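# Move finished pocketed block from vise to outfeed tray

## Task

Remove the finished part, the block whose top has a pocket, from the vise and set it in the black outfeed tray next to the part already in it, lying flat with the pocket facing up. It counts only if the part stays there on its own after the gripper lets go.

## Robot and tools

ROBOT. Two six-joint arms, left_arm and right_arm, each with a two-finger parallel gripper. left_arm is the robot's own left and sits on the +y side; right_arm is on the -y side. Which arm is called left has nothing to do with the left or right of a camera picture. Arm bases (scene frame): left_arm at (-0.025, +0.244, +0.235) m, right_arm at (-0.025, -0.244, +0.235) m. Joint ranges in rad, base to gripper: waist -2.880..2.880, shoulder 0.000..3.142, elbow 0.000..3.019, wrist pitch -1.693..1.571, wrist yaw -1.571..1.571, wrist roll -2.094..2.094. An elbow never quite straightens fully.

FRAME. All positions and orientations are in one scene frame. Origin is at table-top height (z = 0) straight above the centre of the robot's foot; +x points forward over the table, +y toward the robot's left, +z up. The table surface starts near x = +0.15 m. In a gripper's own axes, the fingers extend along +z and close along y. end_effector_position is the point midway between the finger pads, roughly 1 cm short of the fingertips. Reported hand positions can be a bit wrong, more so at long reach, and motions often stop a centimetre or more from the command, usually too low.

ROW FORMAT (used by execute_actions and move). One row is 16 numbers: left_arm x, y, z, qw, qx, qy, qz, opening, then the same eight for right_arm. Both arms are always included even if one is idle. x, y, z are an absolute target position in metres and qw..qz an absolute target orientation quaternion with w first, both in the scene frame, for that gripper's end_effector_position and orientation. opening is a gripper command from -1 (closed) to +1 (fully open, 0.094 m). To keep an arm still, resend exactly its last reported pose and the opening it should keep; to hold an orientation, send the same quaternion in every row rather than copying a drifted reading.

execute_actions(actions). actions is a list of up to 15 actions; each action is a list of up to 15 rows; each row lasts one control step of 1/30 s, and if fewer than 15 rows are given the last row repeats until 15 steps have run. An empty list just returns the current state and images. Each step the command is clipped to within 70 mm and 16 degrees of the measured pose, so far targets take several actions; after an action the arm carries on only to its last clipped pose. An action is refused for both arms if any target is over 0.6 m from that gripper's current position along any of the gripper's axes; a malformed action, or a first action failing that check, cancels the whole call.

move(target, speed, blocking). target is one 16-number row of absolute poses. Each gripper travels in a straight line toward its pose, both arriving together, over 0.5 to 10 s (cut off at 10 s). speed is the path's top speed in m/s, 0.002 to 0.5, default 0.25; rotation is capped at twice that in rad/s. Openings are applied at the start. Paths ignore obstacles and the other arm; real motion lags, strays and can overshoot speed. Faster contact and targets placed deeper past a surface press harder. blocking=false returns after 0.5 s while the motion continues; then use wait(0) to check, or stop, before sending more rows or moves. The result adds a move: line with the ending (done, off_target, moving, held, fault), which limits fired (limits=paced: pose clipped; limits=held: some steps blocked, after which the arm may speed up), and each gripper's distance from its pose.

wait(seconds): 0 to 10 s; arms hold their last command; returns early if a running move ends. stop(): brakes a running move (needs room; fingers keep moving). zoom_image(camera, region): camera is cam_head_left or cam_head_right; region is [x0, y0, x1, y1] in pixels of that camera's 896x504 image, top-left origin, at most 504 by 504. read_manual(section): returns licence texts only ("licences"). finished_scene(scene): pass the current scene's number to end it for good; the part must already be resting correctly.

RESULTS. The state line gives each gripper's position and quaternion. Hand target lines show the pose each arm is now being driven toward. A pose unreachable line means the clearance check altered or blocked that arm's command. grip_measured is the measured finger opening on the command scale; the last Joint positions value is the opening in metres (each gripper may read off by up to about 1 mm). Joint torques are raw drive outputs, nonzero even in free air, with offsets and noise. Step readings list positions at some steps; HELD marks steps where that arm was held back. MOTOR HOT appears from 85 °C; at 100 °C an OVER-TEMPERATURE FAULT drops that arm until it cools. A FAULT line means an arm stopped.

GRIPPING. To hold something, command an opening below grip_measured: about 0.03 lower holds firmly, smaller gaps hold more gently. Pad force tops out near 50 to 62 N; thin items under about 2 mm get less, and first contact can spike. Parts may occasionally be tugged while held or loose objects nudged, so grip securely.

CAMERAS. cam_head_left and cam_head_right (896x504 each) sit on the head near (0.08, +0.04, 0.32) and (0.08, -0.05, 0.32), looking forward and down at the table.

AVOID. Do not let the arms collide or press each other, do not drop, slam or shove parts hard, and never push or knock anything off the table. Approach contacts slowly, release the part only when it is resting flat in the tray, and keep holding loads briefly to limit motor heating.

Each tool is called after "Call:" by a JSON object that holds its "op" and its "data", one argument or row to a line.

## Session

Call:
{"op": "execute_actions", "data": {
  "actions": []
}}

Scene clock: 0.00 s.
left_arm: end_effector_position=(+0.6848, +0.2249, +0.3908) grip_measured=+1.000 end_effector_quat_wxyz=(+0.241, -0.355, +0.898, -0.099) | right_arm: end_effector_position=(+0.4094, +0.3639, +0.1429) grip_measured=+1.000 end_effector_quat_wxyz=(-0.027, +0.091, +0.994, +0.050)
Joint positions: left_arm=[-1.667  1.653  1.586 -0.777 -0.029 -0.778  0.094] | right_arm=[-0.558  2.393  2.108 -1.12   0.071  1.121  0.094]
Joint velocities: left_arm=[-0.005 -0.015  0.012 -0.007 -0.022  0.022  0.   ] | right_arm=[-0.005  0.005 -0.012 -0.002  0.081  0.037  0.   ]
Joint torques (N m, as the arm reports them, + toward a larger angle): no reading
Hand target (left_arm): +0.694, +0.225, +0.406; +0.255, -0.354, +0.894, -0.105
Hand target (right_arm): +0.415, +0.370, +0.148; -0.022, +0.092, +0.994, +0.058

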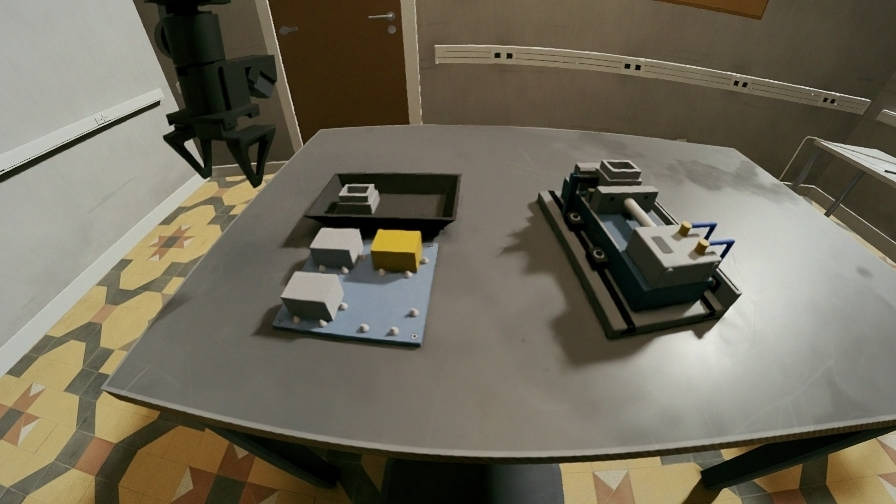

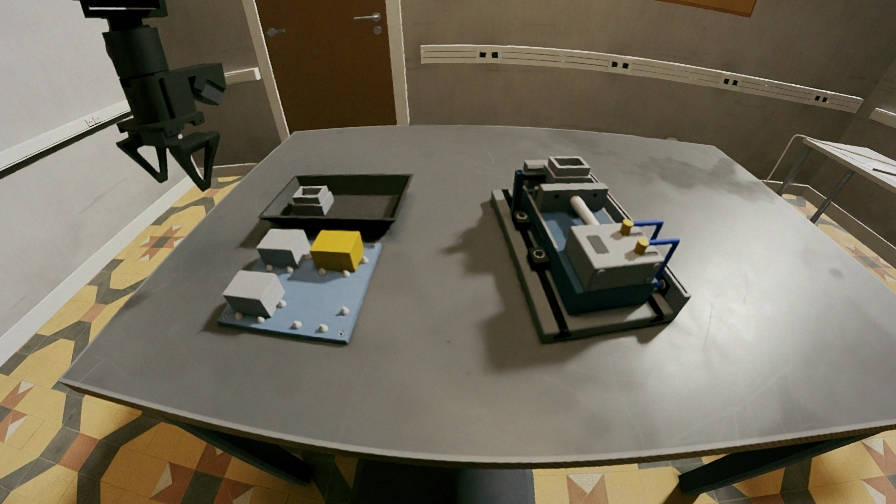

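Call:
{"op": "move", "data": {
  "target": [0.6848,0.2249,0.3908,0.241,-0.355,0.898,-0.099,1,0.515,-0.195,0.16,0,0.76,-0.649,0,0.8],
  "speed": 0.3
}}

Call:
{"op": "zoom_image", "data": {
  "camera": "cam_head_right",
  "region": [470, 80, 670, 220]
}}

Call:
{"op": "zoom_image", "data": {
  "camera": "cam_head_left",
  "region": [520, 80, 720, 220]
}}

Scene clock: 4.47 s.
left_arm: end_effector_position=(+0.6848, +0.2249, +0.3908) grip_measured=+1.000 end_effector_quat_wxyz=(+0.241, -0.355, +0.898, -0.099) | right_arm: end_effector_position=(+0.5088, -0.1990, +0.1569) grip_measured=+0.802 end_effector_quat_wxyz=(-0.012, -0.755, +0.656, +0.010)
Joint positions: left_arm=[-1.667  1.653  1.586 -0.777 -0.029 -0.778  0.094] | right_arm=[-1.42   1.819  1.237 -0.823  0.031 -1.62   0.085]
Joint velocities: left_arm=[ 0.005 -0.005  0.002  0.007 -0.051  0.095  0.   ] | right_arm=[-0.005 -0.034  0.017 -0.002 -0.022 -0.066 -0.001]
Joint torques (N m, as the arm reports them, + toward a larger angle): left_arm=[  1.58 -16.84   9.23   1.21  -0.06  -0.09] | right_arm=[  0.87 -16.88   7.8    0.38  -0.28  -0.04]
Hand target (left_arm): +0.685, +0.225, +0.391; +0.241, -0.355, +0.898, -0.099
Hand target (right_arm): +0.513, -0.195, +0.163; +0.003, +0.760, -0.650, -0.004
Off the commanded pose (left_arm): 0.000 m, 0 deg.
Off the commanded pose (right_arm): 0.008 m, 2 deg.
move: done

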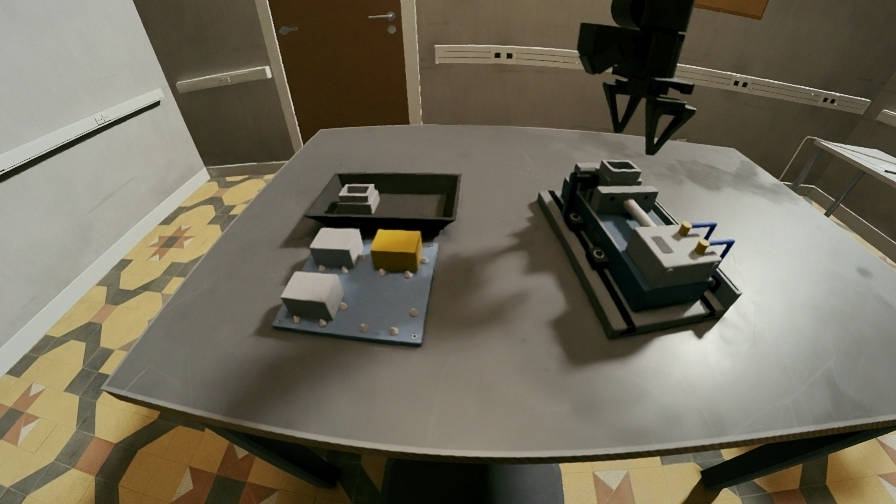

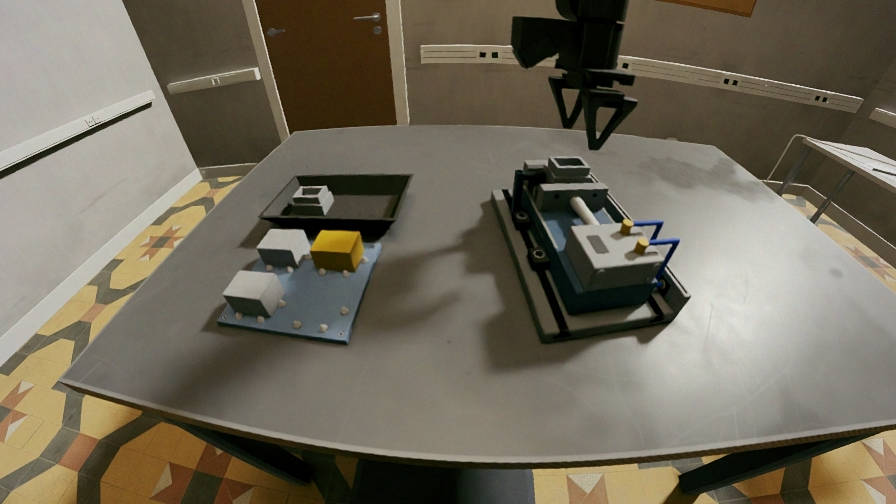

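Region (470, 80, 670, 220) of cam_head_right's 896x504 image, scaled by 2.520, with more detail than that image has; it fills the top 353 rows of this view, and the rest is white.

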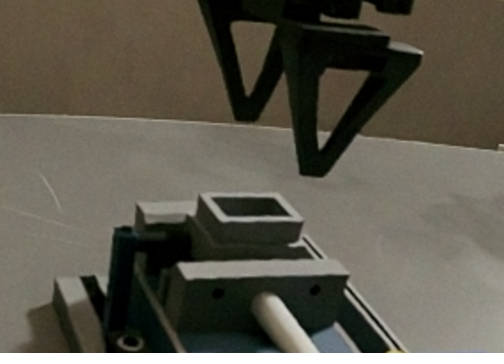

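Region (520, 80, 720, 220) of cam_head_left's 896x504 image, scaled by 2.520, with more detail than that image has; it fills the top 353 rows of this view, and the rest is white.

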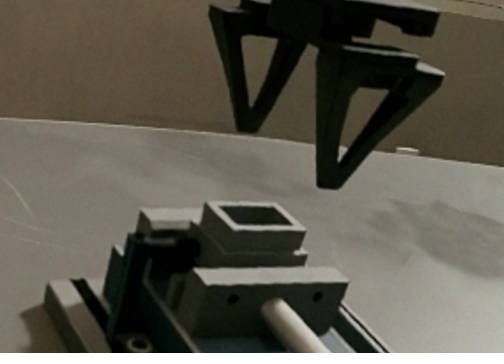

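Call:
{"op": "move", "data": {
  "target": [0.6848,0.2249,0.3908,0.241,-0.355,0.898,-0.099,1,0.518,-0.187,0.125,0,0.76,-0.649,0,0.8],
  "speed": 0.06
}}

Call:
{"op": "zoom_image", "data": {
  "camera": "cam_head_right",
  "region": [470, 80, 670, 220]
}}

Call:
{"op": "zoom_image", "data": {
  "camera": "cam_head_left",
  "region": [520, 80, 720, 220]
}}

Scene clock: 5.67 s.
left_arm: end_effector_position=(+0.6848, +0.2249, +0.3908) grip_measured=+1.000 end_effector_quat_wxyz=(+0.241, -0.355, +0.898, -0.099) | right_arm: end_effector_position=(+0.5182, -0.1907, +0.1316) grip_measured=+0.802 end_effector_quat_wxyz=(+0.002, -0.759, +0.651, -0.001)
Joint positions: left_arm=[-1.667  1.653  1.586 -0.777 -0.029 -0.778  0.094] | right_arm=[-1.408  1.87   1.237 -0.737  0.031 -1.622  0.085]
Joint velocities: left_arm=[ 0.005 -0.005 -0.007 -0.022  0.037  0.007  0.   ] | right_arm=[-0.015 -0.005  0.007  0.007 -0.051 -0.037  0.   ]
Joint torques (N m, as the arm reports them, + toward a larger angle): left_arm=[  1.57 -16.83   9.22   1.2   -0.06  -0.1 ] | right_arm=[  1.33 -15.     7.78   0.53  -0.04   0.09]
Hand target (left_arm): +0.685, +0.225, +0.391; +0.241, -0.355, +0.898, -0.099
Hand target (right_arm): +0.517, -0.187, +0.125; -0.000, +0.760, -0.650, -0.000
Off the commanded pose (left_arm): 0.000 m, 0 deg.
Off the commanded pose (right_arm): 0.008 m, 0 deg.
move: done

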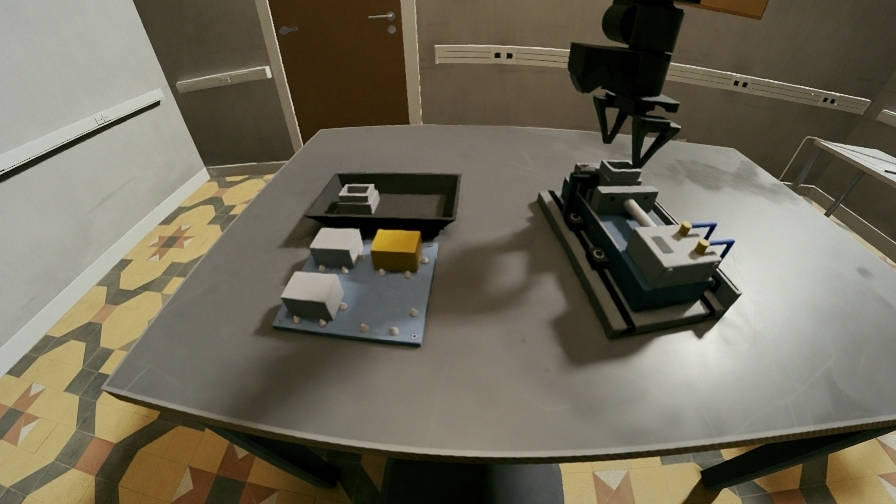

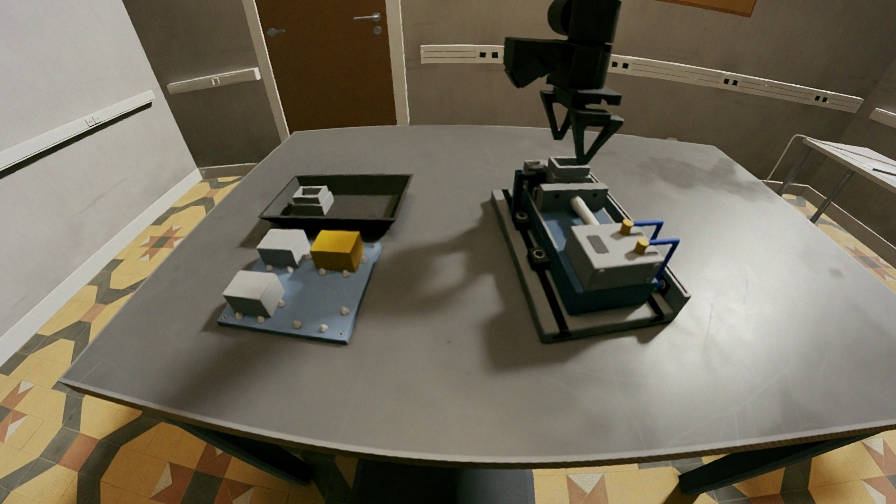

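Region (470, 80, 670, 220) of cam_head_right's 896x504 image, scaled by 2.520, with more detail than that image has; it fills the top 353 rows of this view, and the rest is white.

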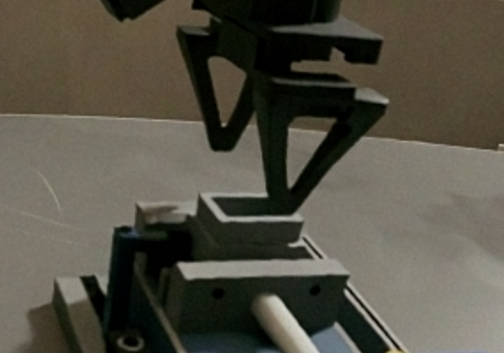

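Region (520, 80, 720, 220) of cam_head_left's 896x504 image, scaled by 2.520, with more detail than that image has; it fills the top 353 rows of this view, and the rest is white.

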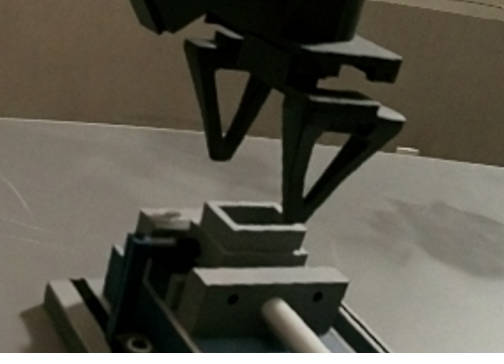

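Too far forward; pull back.

Call:
{"op": "move", "data": {
  "target": [0.6848,0.2249,0.3908,0.241,-0.355,0.898,-0.099,1,0.502,-0.189,0.118,0,0.76,-0.649,0,0.9],
  "speed": 0.04
}}

Call:
{"op": "zoom_image", "data": {
  "camera": "cam_head_right",
  "region": [470, 80, 670, 220]
}}

Call:
{"op": "zoom_image", "data": {
  "camera": "cam_head_left",
  "region": [520, 80, 720, 220]
}}

Scene clock: 6.67 s.
left_arm: end_effector_position=(+0.6848, +0.2249, +0.3908) grip_measured=+1.000 end_effector_quat_wxyz=(+0.241, -0.355, +0.898, -0.099) | right_arm: end_effector_position=(+0.5001, -0.1922, +0.1184) grip_measured=+0.898 end_effector_quat_wxyz=(-0.003, -0.759, +0.651, +0.003)
Joint positions: left_arm=[-1.667  1.653  1.586 -0.777 -0.029 -0.778  0.094] | right_arm=[-1.408  1.87   1.184 -0.696  0.031 -1.622  0.089]
Joint velocities: left_arm=[-0.015 -0.005 -0.007 -0.012  0.007  0.022  0.   ] | right_arm=[-0.015 -0.005  0.002 -0.007  0.051  0.022 -0.   ]
Joint torques (N m, as the arm reports them, + toward a larger angle): left_arm=[  1.56 -16.85   9.21   1.2   -0.06  -0.09] | right_arm=[  1.25 -16.28   7.04   0.42  -0.05   0.07]
Hand target (left_arm): +0.685, +0.225, +0.391; +0.241, -0.355, +0.898, -0.099
Hand target (right_arm): +0.502, -0.189, +0.118; -0.000, +0.760, -0.649, +0.000
Off the commanded pose (left_arm): 0.000 m, 0 deg.
Off the commanded pose (right_arm): 0.004 m, 1 deg.
move: done

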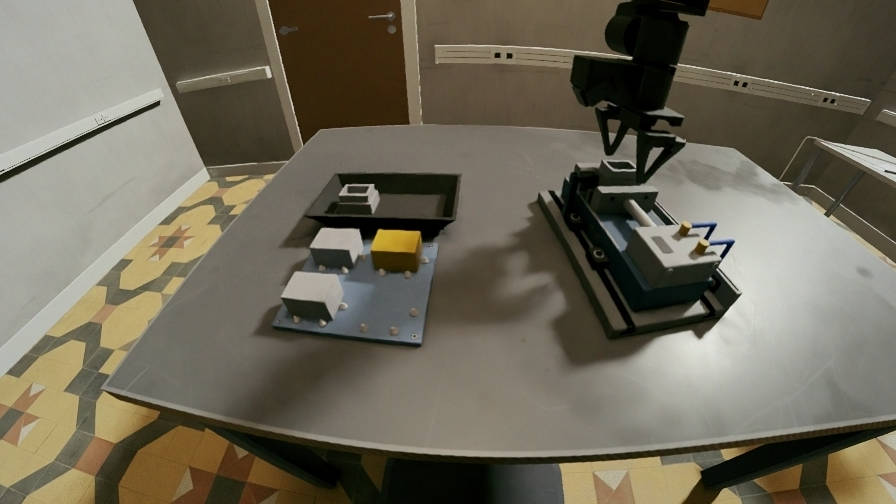

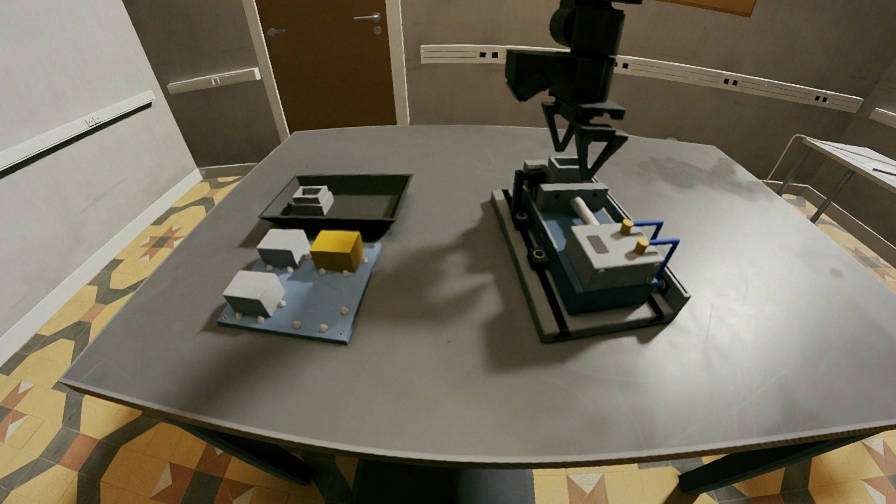

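Region (470, 80, 670, 220) of cam_head_right's 896x504 image, scaled by 2.520, with more detail than that image has; it fills the top 353 rows of this view, and the rest is white.

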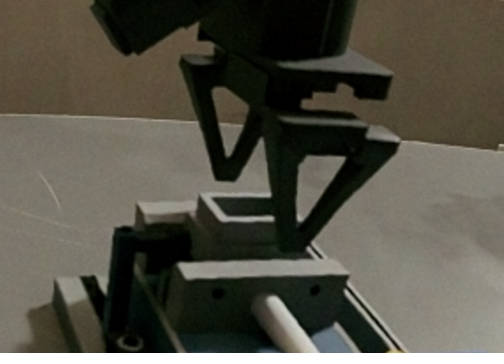

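Region (520, 80, 720, 220) of cam_head_left's 896x504 image, scaled by 2.520, with more detail than that image has; it fills the top 353 rows of this view, and the rest is white.

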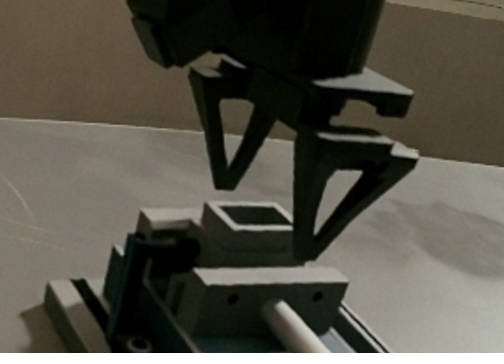

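Call:
{"op": "move", "data": {
  "target": [0.6848,0.2249,0.3908,0.241,-0.355,0.898,-0.099,1,0.502,-0.183,0.102,0,0.76,-0.649,0,0.9],
  "speed": 0.04
}}

Call:
{"op": "move", "data": {
  "target": [0.6848,0.2249,0.3908,0.241,-0.355,0.898,-0.099,1,0.502,-0.183,0.102,0,0.76,-0.649,0,-0.4],
  "speed": 0.04
}}

Call:
{"op": "zoom_image", "data": {
  "camera": "cam_head_left",
  "region": [520, 80, 720, 220]
}}

Scene clock: 7.77 s.
left_arm: end_effector_position=(+0.6848, +0.2249, +0.3908) grip_measured=+1.000 end_effector_quat_wxyz=(+0.241, -0.355, +0.898, -0.099) | right_arm: end_effector_position=(+0.5032, -0.1867, +0.1099) grip_measured=+0.898 end_effector_quat_wxyz=(+0.003, -0.761, +0.649, -0.002)
Joint positions: left_arm=[-1.667  1.653  1.586 -0.777 -0.029 -0.778  0.094] | right_arm=[-1.399  1.888  1.184 -0.664  0.033 -1.617  0.089]
Joint velocities: left_arm=[ 0.005 -0.005  0.002 -0.012 -0.007 -0.037  0.   ] | right_arm=[ 0.005 -0.015 -0.007  0.012  0.007  0.022 -0.   ]
Joint torques (N m, as the arm reports them, + toward a larger angle): left_arm=[  1.55 -16.91   9.21   1.2   -0.06  -0.1 ] | right_arm=[  1.37 -14.6    7.3    0.36  -0.05   0.15]
Hand target (left_arm): +0.685, +0.225, +0.391; +0.241, -0.355, +0.898, -0.099
Hand target (right_arm): +0.502, -0.183, +0.102; +0.000, +0.760, -0.649, +0.000
Off the commanded pose (left_arm): 0.000 m, 0 deg.
Off the commanded pose (right_arm): 0.009 m, 0 deg.
move: done

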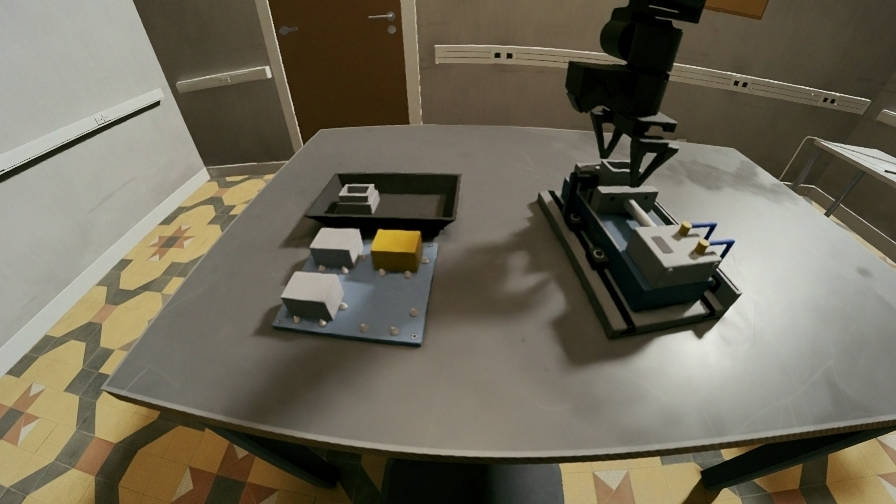

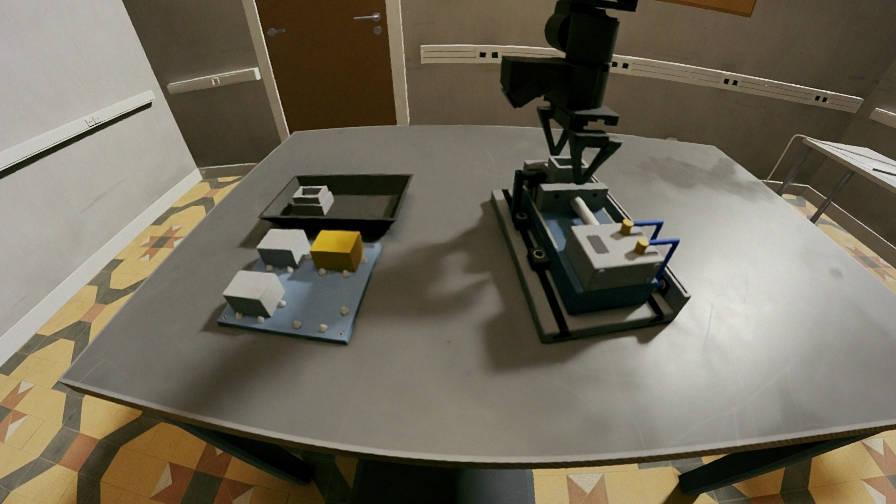

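Scene clock: 8.47 s.
left_arm: end_effector_position=(+0.6848, +0.2249, +0.3908) grip_measured=+1.000 end_effector_quat_wxyz=(+0.241, -0.355, +0.898, -0.099) | right_arm: end_effector_position=(+0.5033, -0.1867, +0.1099) grip_measured=-0.242 end_effector_quat_wxyz=(+0.003, -0.761, +0.649, -0.002)
Joint positions: left_arm=[-1.667  1.653  1.586 -0.777 -0.029 -0.778  0.094] | right_arm=[-1.399  1.888  1.184 -0.664  0.033 -1.617  0.036]
Joint velocities: left_arm=[-0.005 -0.005 -0.017 -0.002 -0.037  0.022  0.   ] | right_arm=[-0.024 -0.005 -0.002 -0.012  0.037  0.022 -0.001]
Joint torques (N m, as the arm reports them, + toward a larger angle): left_arm=[  1.55 -16.82   9.21   1.2   -0.06  -0.09] | right_arm=[  0.78 -14.64   7.26   0.49  -0.04   0.14]
Hand target (left_arm): +0.685, +0.225, +0.391; +0.241, -0.355, +0.898, -0.099
Hand target (right_arm): +0.502, -0.183, +0.102; +0.000, +0.761, -0.649, +0.000
Off the commanded pose (left_arm): 0.000 m, 0 deg.
Off the commanded pose (right_arm): 0.009 m, 0 deg.
move: done

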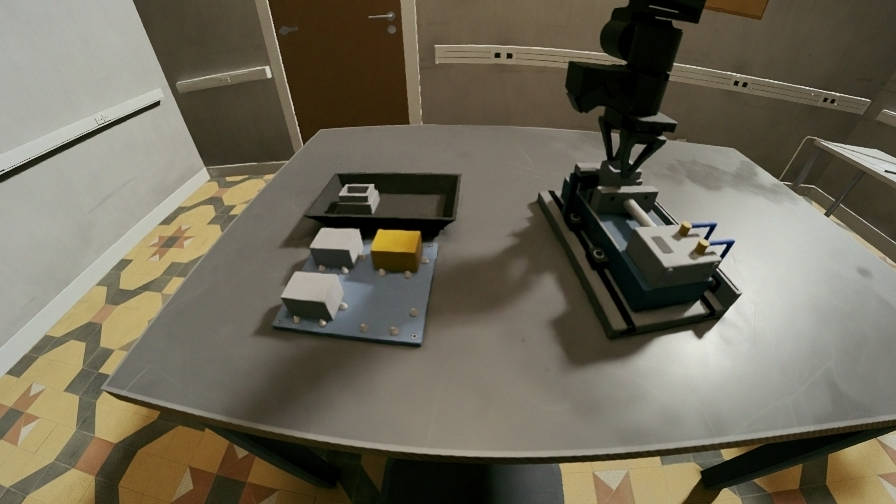

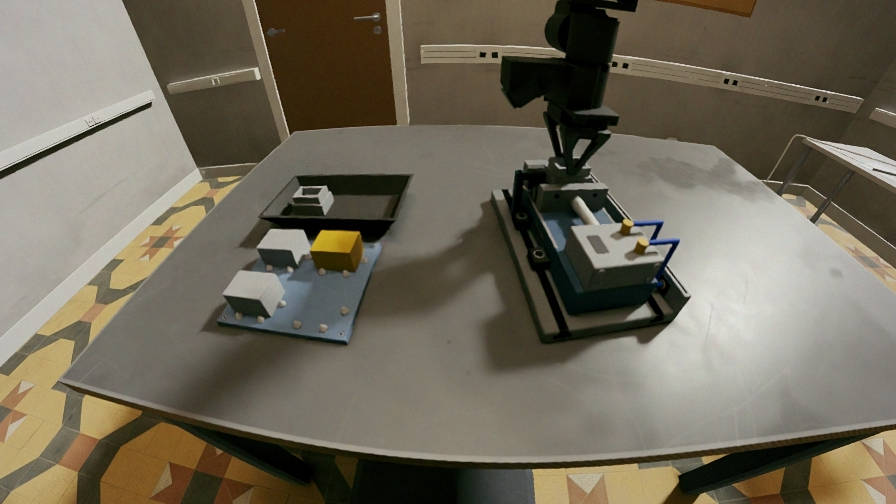

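Region (520, 80, 720, 220) of cam_head_left's 896x504 image, scaled by 2.520, with more detail than that image has; it fills the top 353 rows of this view, and the rest is white.

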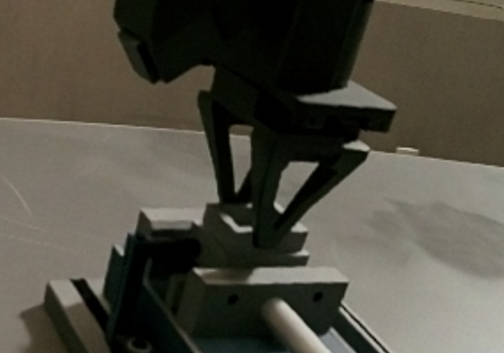

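Call:
{"op": "move", "data": {
  "target": [0.6848,0.2249,0.3908,0.241,-0.355,0.898,-0.099,1,0.502,-0.185,0.155,0,0.76,-0.649,0,-0.4],
  "speed": 0.06
}}

Call:
{"op": "move", "data": {
  "target": [0.65,0.36,0.40,0.241,-0.355,0.898,-0.099,1,0.542,0.13,0.13,0,0.707,-0.707,0,-0.4],
  "speed": 0.2
}}

Call:
{"op": "move", "data": {
  "target": [0.65,0.36,0.40,0.241,-0.355,0.898,-0.099,1,0.546,0.133,0.072,0,0.707,-0.707,0,-0.4],
  "speed": 0.07
}}

Call:
{"op": "zoom_image", "data": {
  "camera": "cam_head_left",
  "region": [290, 110, 540, 260]
}}

Scene clock: 10.03 s.
left_arm: end_effector_position=(+0.6848, +0.2249, +0.3908) grip_measured=+1.000 end_effector_quat_wxyz=(+0.241, -0.355, +0.898, -0.099) | right_arm: end_effector_position=(+0.4956, -0.1886, +0.1424) grip_measured=-0.242 end_effector_quat_wxyz=(-0.008, -0.760, +0.650, +0.008)
Joint positions: left_arm=[-1.667  1.653  1.586 -0.777 -0.029 -0.778  0.094] | right_arm=[-1.399  1.821  1.184 -0.759  0.033 -1.615  0.036]
Joint velocities: left_arm=[ 0.005 -0.005 -0.002 -0.002 -0.037 -0.007  0.   ] | right_arm=[-0.015 -0.024  0.002 -0.007  0.007 -0.095 -0.   ]
Joint torques (N m, as the arm reports them, + toward a larger angle): left_arm=[  1.57 -16.85   9.2    1.19  -0.06  -0.09] | right_arm=[  1.39 -16.95   8.27  -0.36  -0.06   0.11]
Hand target (left_arm): +0.685, +0.225, +0.391; +0.241, -0.355, +0.898, -0.099
Hand target (right_arm): +0.503, -0.185, +0.155; -0.000, +0.760, -0.649, +0.000
Off the commanded pose (left_arm): 0.000 m, 0 deg.
Off the commanded pose (right_arm): 0.015 m, 1 deg.
move: off_target (right_arm)

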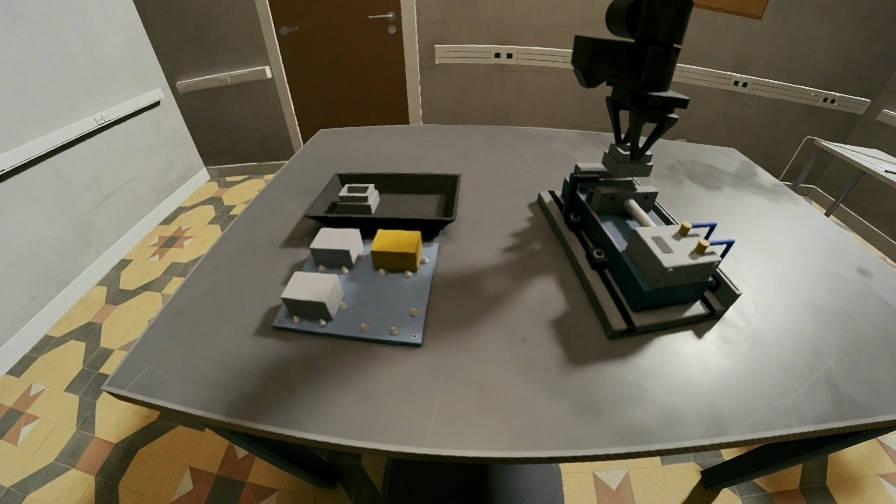

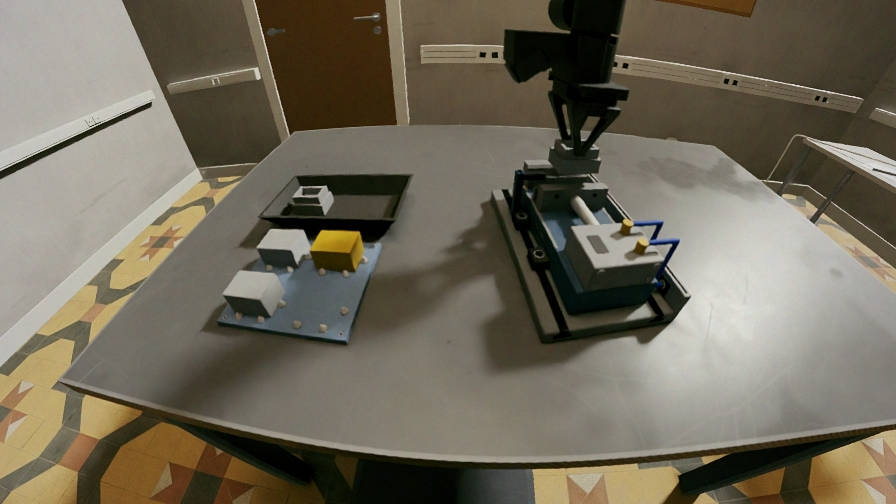

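Scene clock: 12.13 s.
left_arm: end_effector_position=(+0.6541, +0.3615, +0.3913) grip_measured=+1.000 end_effector_quat_wxyz=(+0.238, -0.362, +0.896, -0.099) | right_arm: end_effector_position=(+0.5253, +0.1234, +0.1185) grip_measured=-0.242 end_effector_quat_wxyz=(-0.012, -0.714, +0.700, +0.001)
Joint positions: left_arm=[-1.411  1.61   1.526 -0.777  0.139 -0.599  0.094] | right_arm=[-0.904  2.186  1.731 -0.983  0.125 -0.988  0.036]
Joint velocities: left_arm=[-0.005 -0.015  0.002 -0.002  0.007 -0.007  0.   ] | right_arm=[-0.005  0.015  0.017 -0.017 -0.007  0.022  0.   ]
Joint torques (N m, as the arm reports them, + toward a larger angle): left_arm=[  2.37 -17.41   8.9    0.96   0.1    0.02] | right_arm=[  2.91 -19.82  13.31  -0.32  -0.04   0.11]
Hand target (left_arm): +0.651, +0.361, +0.400; +0.242, -0.355, +0.898, -0.099
Hand target (right_arm): +0.543, +0.129, +0.128; -0.002, +0.707, -0.707, +0.003
Off the commanded pose (left_arm): 0.010 m, 1 deg.
Off the commanded pose (right_arm): 0.021 m, 2 deg.
move: off_target (right_arm)

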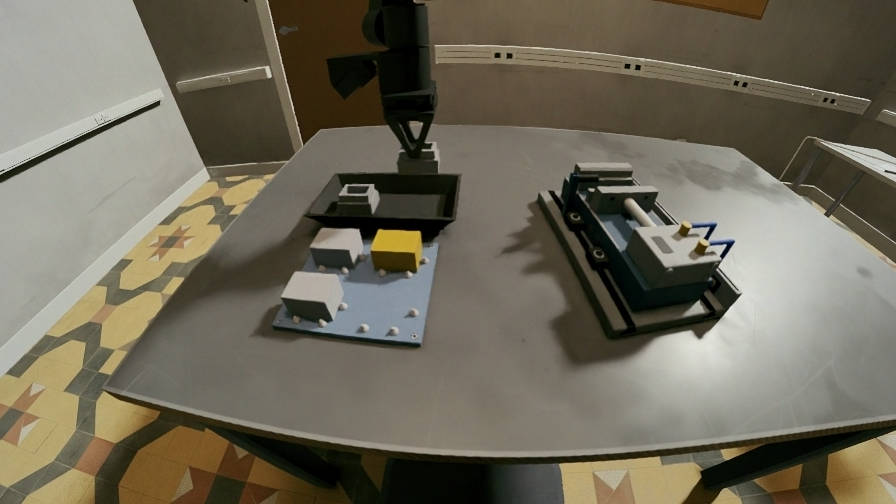

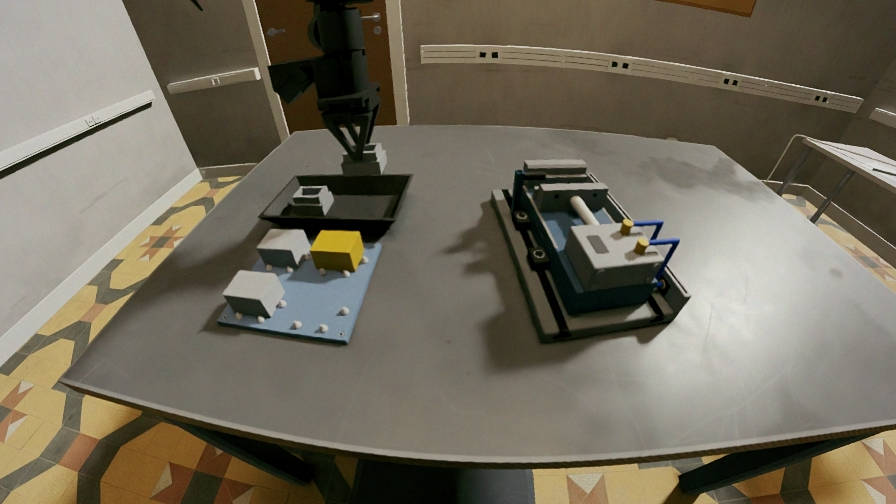

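Scene clock: 13.43 s.
left_arm: end_effector_position=(+0.6541, +0.3615, +0.3925) grip_measured=+1.000 end_effector_quat_wxyz=(+0.239, -0.362, +0.896, -0.099) | right_arm: end_effector_position=(+0.5223, +0.1246, +0.0623) grip_measured=-0.242 end_effector_quat_wxyz=(-0.024, -0.713, +0.701, +0.005)
Joint positions: left_arm=[-1.411  1.608  1.526 -0.777  0.139 -0.598  0.094] | right_arm=[-0.911  2.289  1.758 -0.931  0.122 -0.988  0.036]
Joint velocities: left_arm=[-0.005 -0.005 -0.002 -0.002 -0.066 -0.051  0.   ] | right_arm=[ 0.005 -0.015  0.012  0.002 -0.066 -0.037 -0.   ]
Joint torques (N m, as the arm reports them, + toward a larger angle): left_arm=[  2.32 -17.42   8.68   0.84   0.08   0.02] | right_arm=[  2.27 -20.01  12.65   0.47  -0.25   0.06]
Hand target (left_arm): +0.650, +0.360, +0.400; +0.241, -0.355, +0.898, -0.099
Hand target (right_arm): +0.545, +0.132, +0.073; -0.000, +0.707, -0.707, -0.000
Off the commanded pose (left_arm): 0.009 m, 1 deg.
Off the commanded pose (right_arm): 0.027 m, 3 deg.
move: off_target (right_arm)

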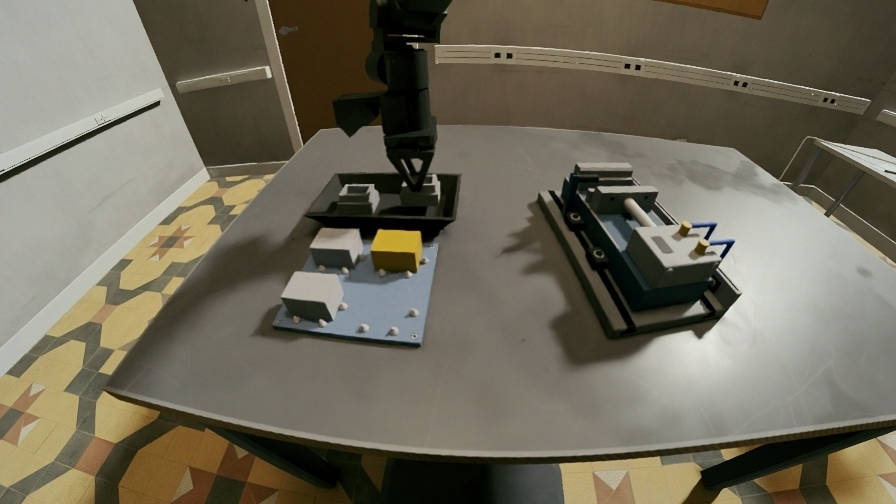

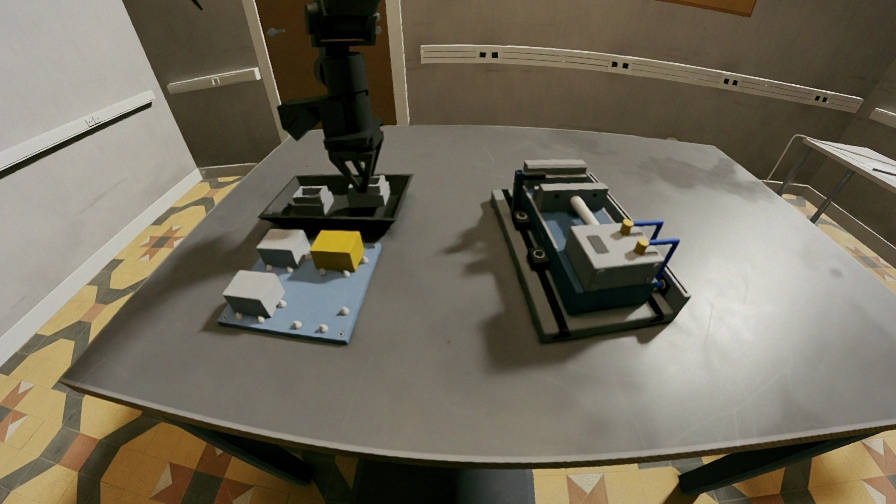

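Region (290, 110, 540, 260) of cam_head_left's 896x504 image, scaled by 2.016, with more detail than that image has; it fills the top 302 rows of this view, and the rest is white.

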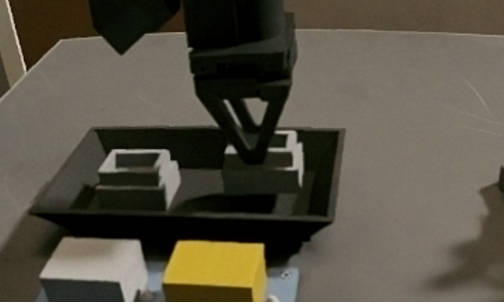

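Call:
{"op": "move", "data": {
  "target": [0.65,0.36,0.40,0.241,-0.355,0.898,-0.099,1,0.546,0.15,0.047,0,0.707,-0.707,0,-0.4],
  "speed": 0.03
}}

Call:
{"op": "zoom_image", "data": {
  "camera": "cam_head_left",
  "region": [290, 110, 540, 260]
}}

Scene clock: 15.17 s.
left_arm: end_effector_position=(+0.6541, +0.3615, +0.3925) grip_measured=+1.000 end_effector_quat_wxyz=(+0.239, -0.362, +0.896, -0.099) | right_arm: end_effector_position=(+0.5330, +0.1346, +0.0441) grip_measured=-0.242 end_effector_quat_wxyz=(-0.018, -0.708, +0.706, +0.003)
Joint positions: left_arm=[-1.411  1.608  1.526 -0.777  0.139 -0.598  0.094] | right_arm=[-0.911  2.346  1.821 -0.923  0.122 -0.977  0.036]
Joint velocities: left_arm=[-0.015 -0.005 -0.002 -0.012  0.051  0.066  0.   ] | right_arm=[ 0.005  0.005  0.032 -0.002  0.022 -0.051  0.   ]
Joint torques (N m, as the arm reports them, + toward a larger angle): left_arm=[  2.32 -17.39   8.69   0.85   0.08   0.02] | right_arm=[  4.52 -19.76  12.55   0.39  -0.13   0.15]
Hand target (left_arm): +0.650, +0.360, +0.400; +0.241, -0.355, +0.898, -0.099
Hand target (right_arm): +0.545, +0.149, +0.047; -0.000, +0.707, -0.707, -0.001
Off the commanded pose (left_arm): 0.009 m, 1 deg.
Off the commanded pose (right_arm): 0.020 m, 2 deg.
move: off_target (right_arm)

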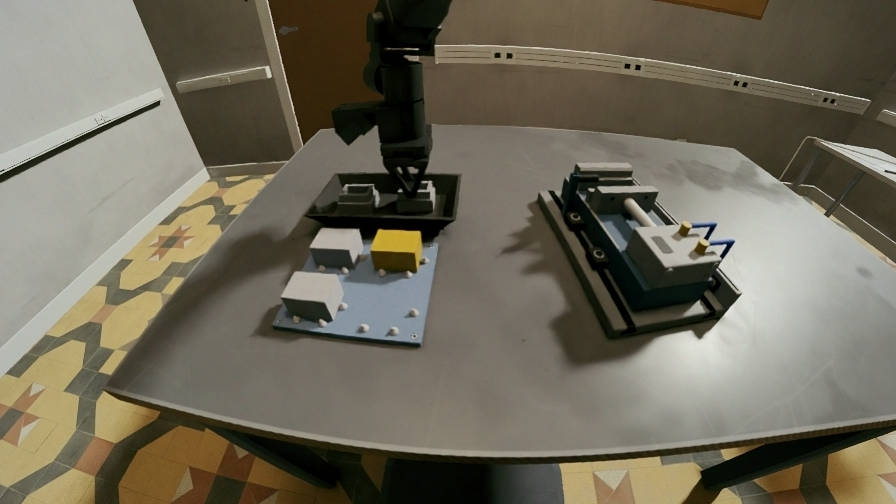

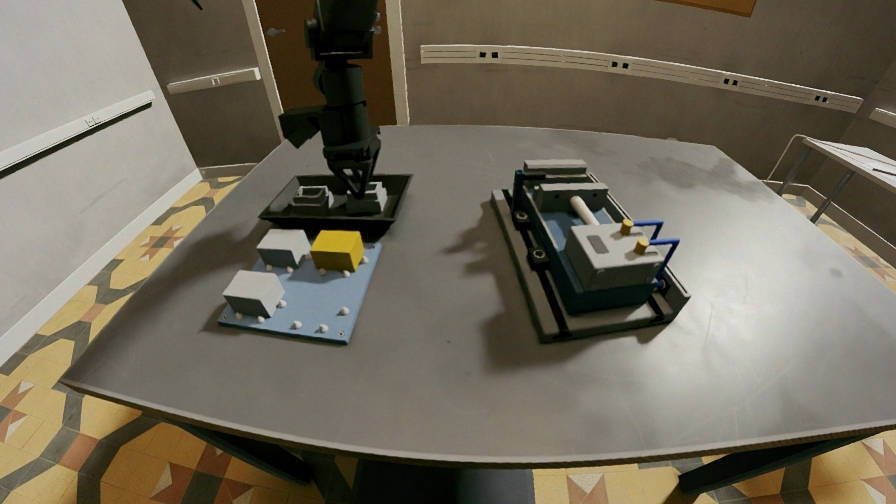

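Region (290, 110, 540, 260) of cam_head_left's 896x504 image, scaled by 2.016, with more detail than that image has; it fills the top 302 rows of this view, and the rest is white.

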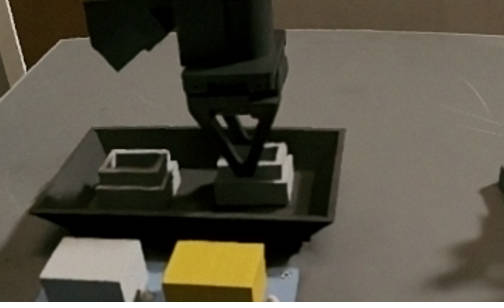

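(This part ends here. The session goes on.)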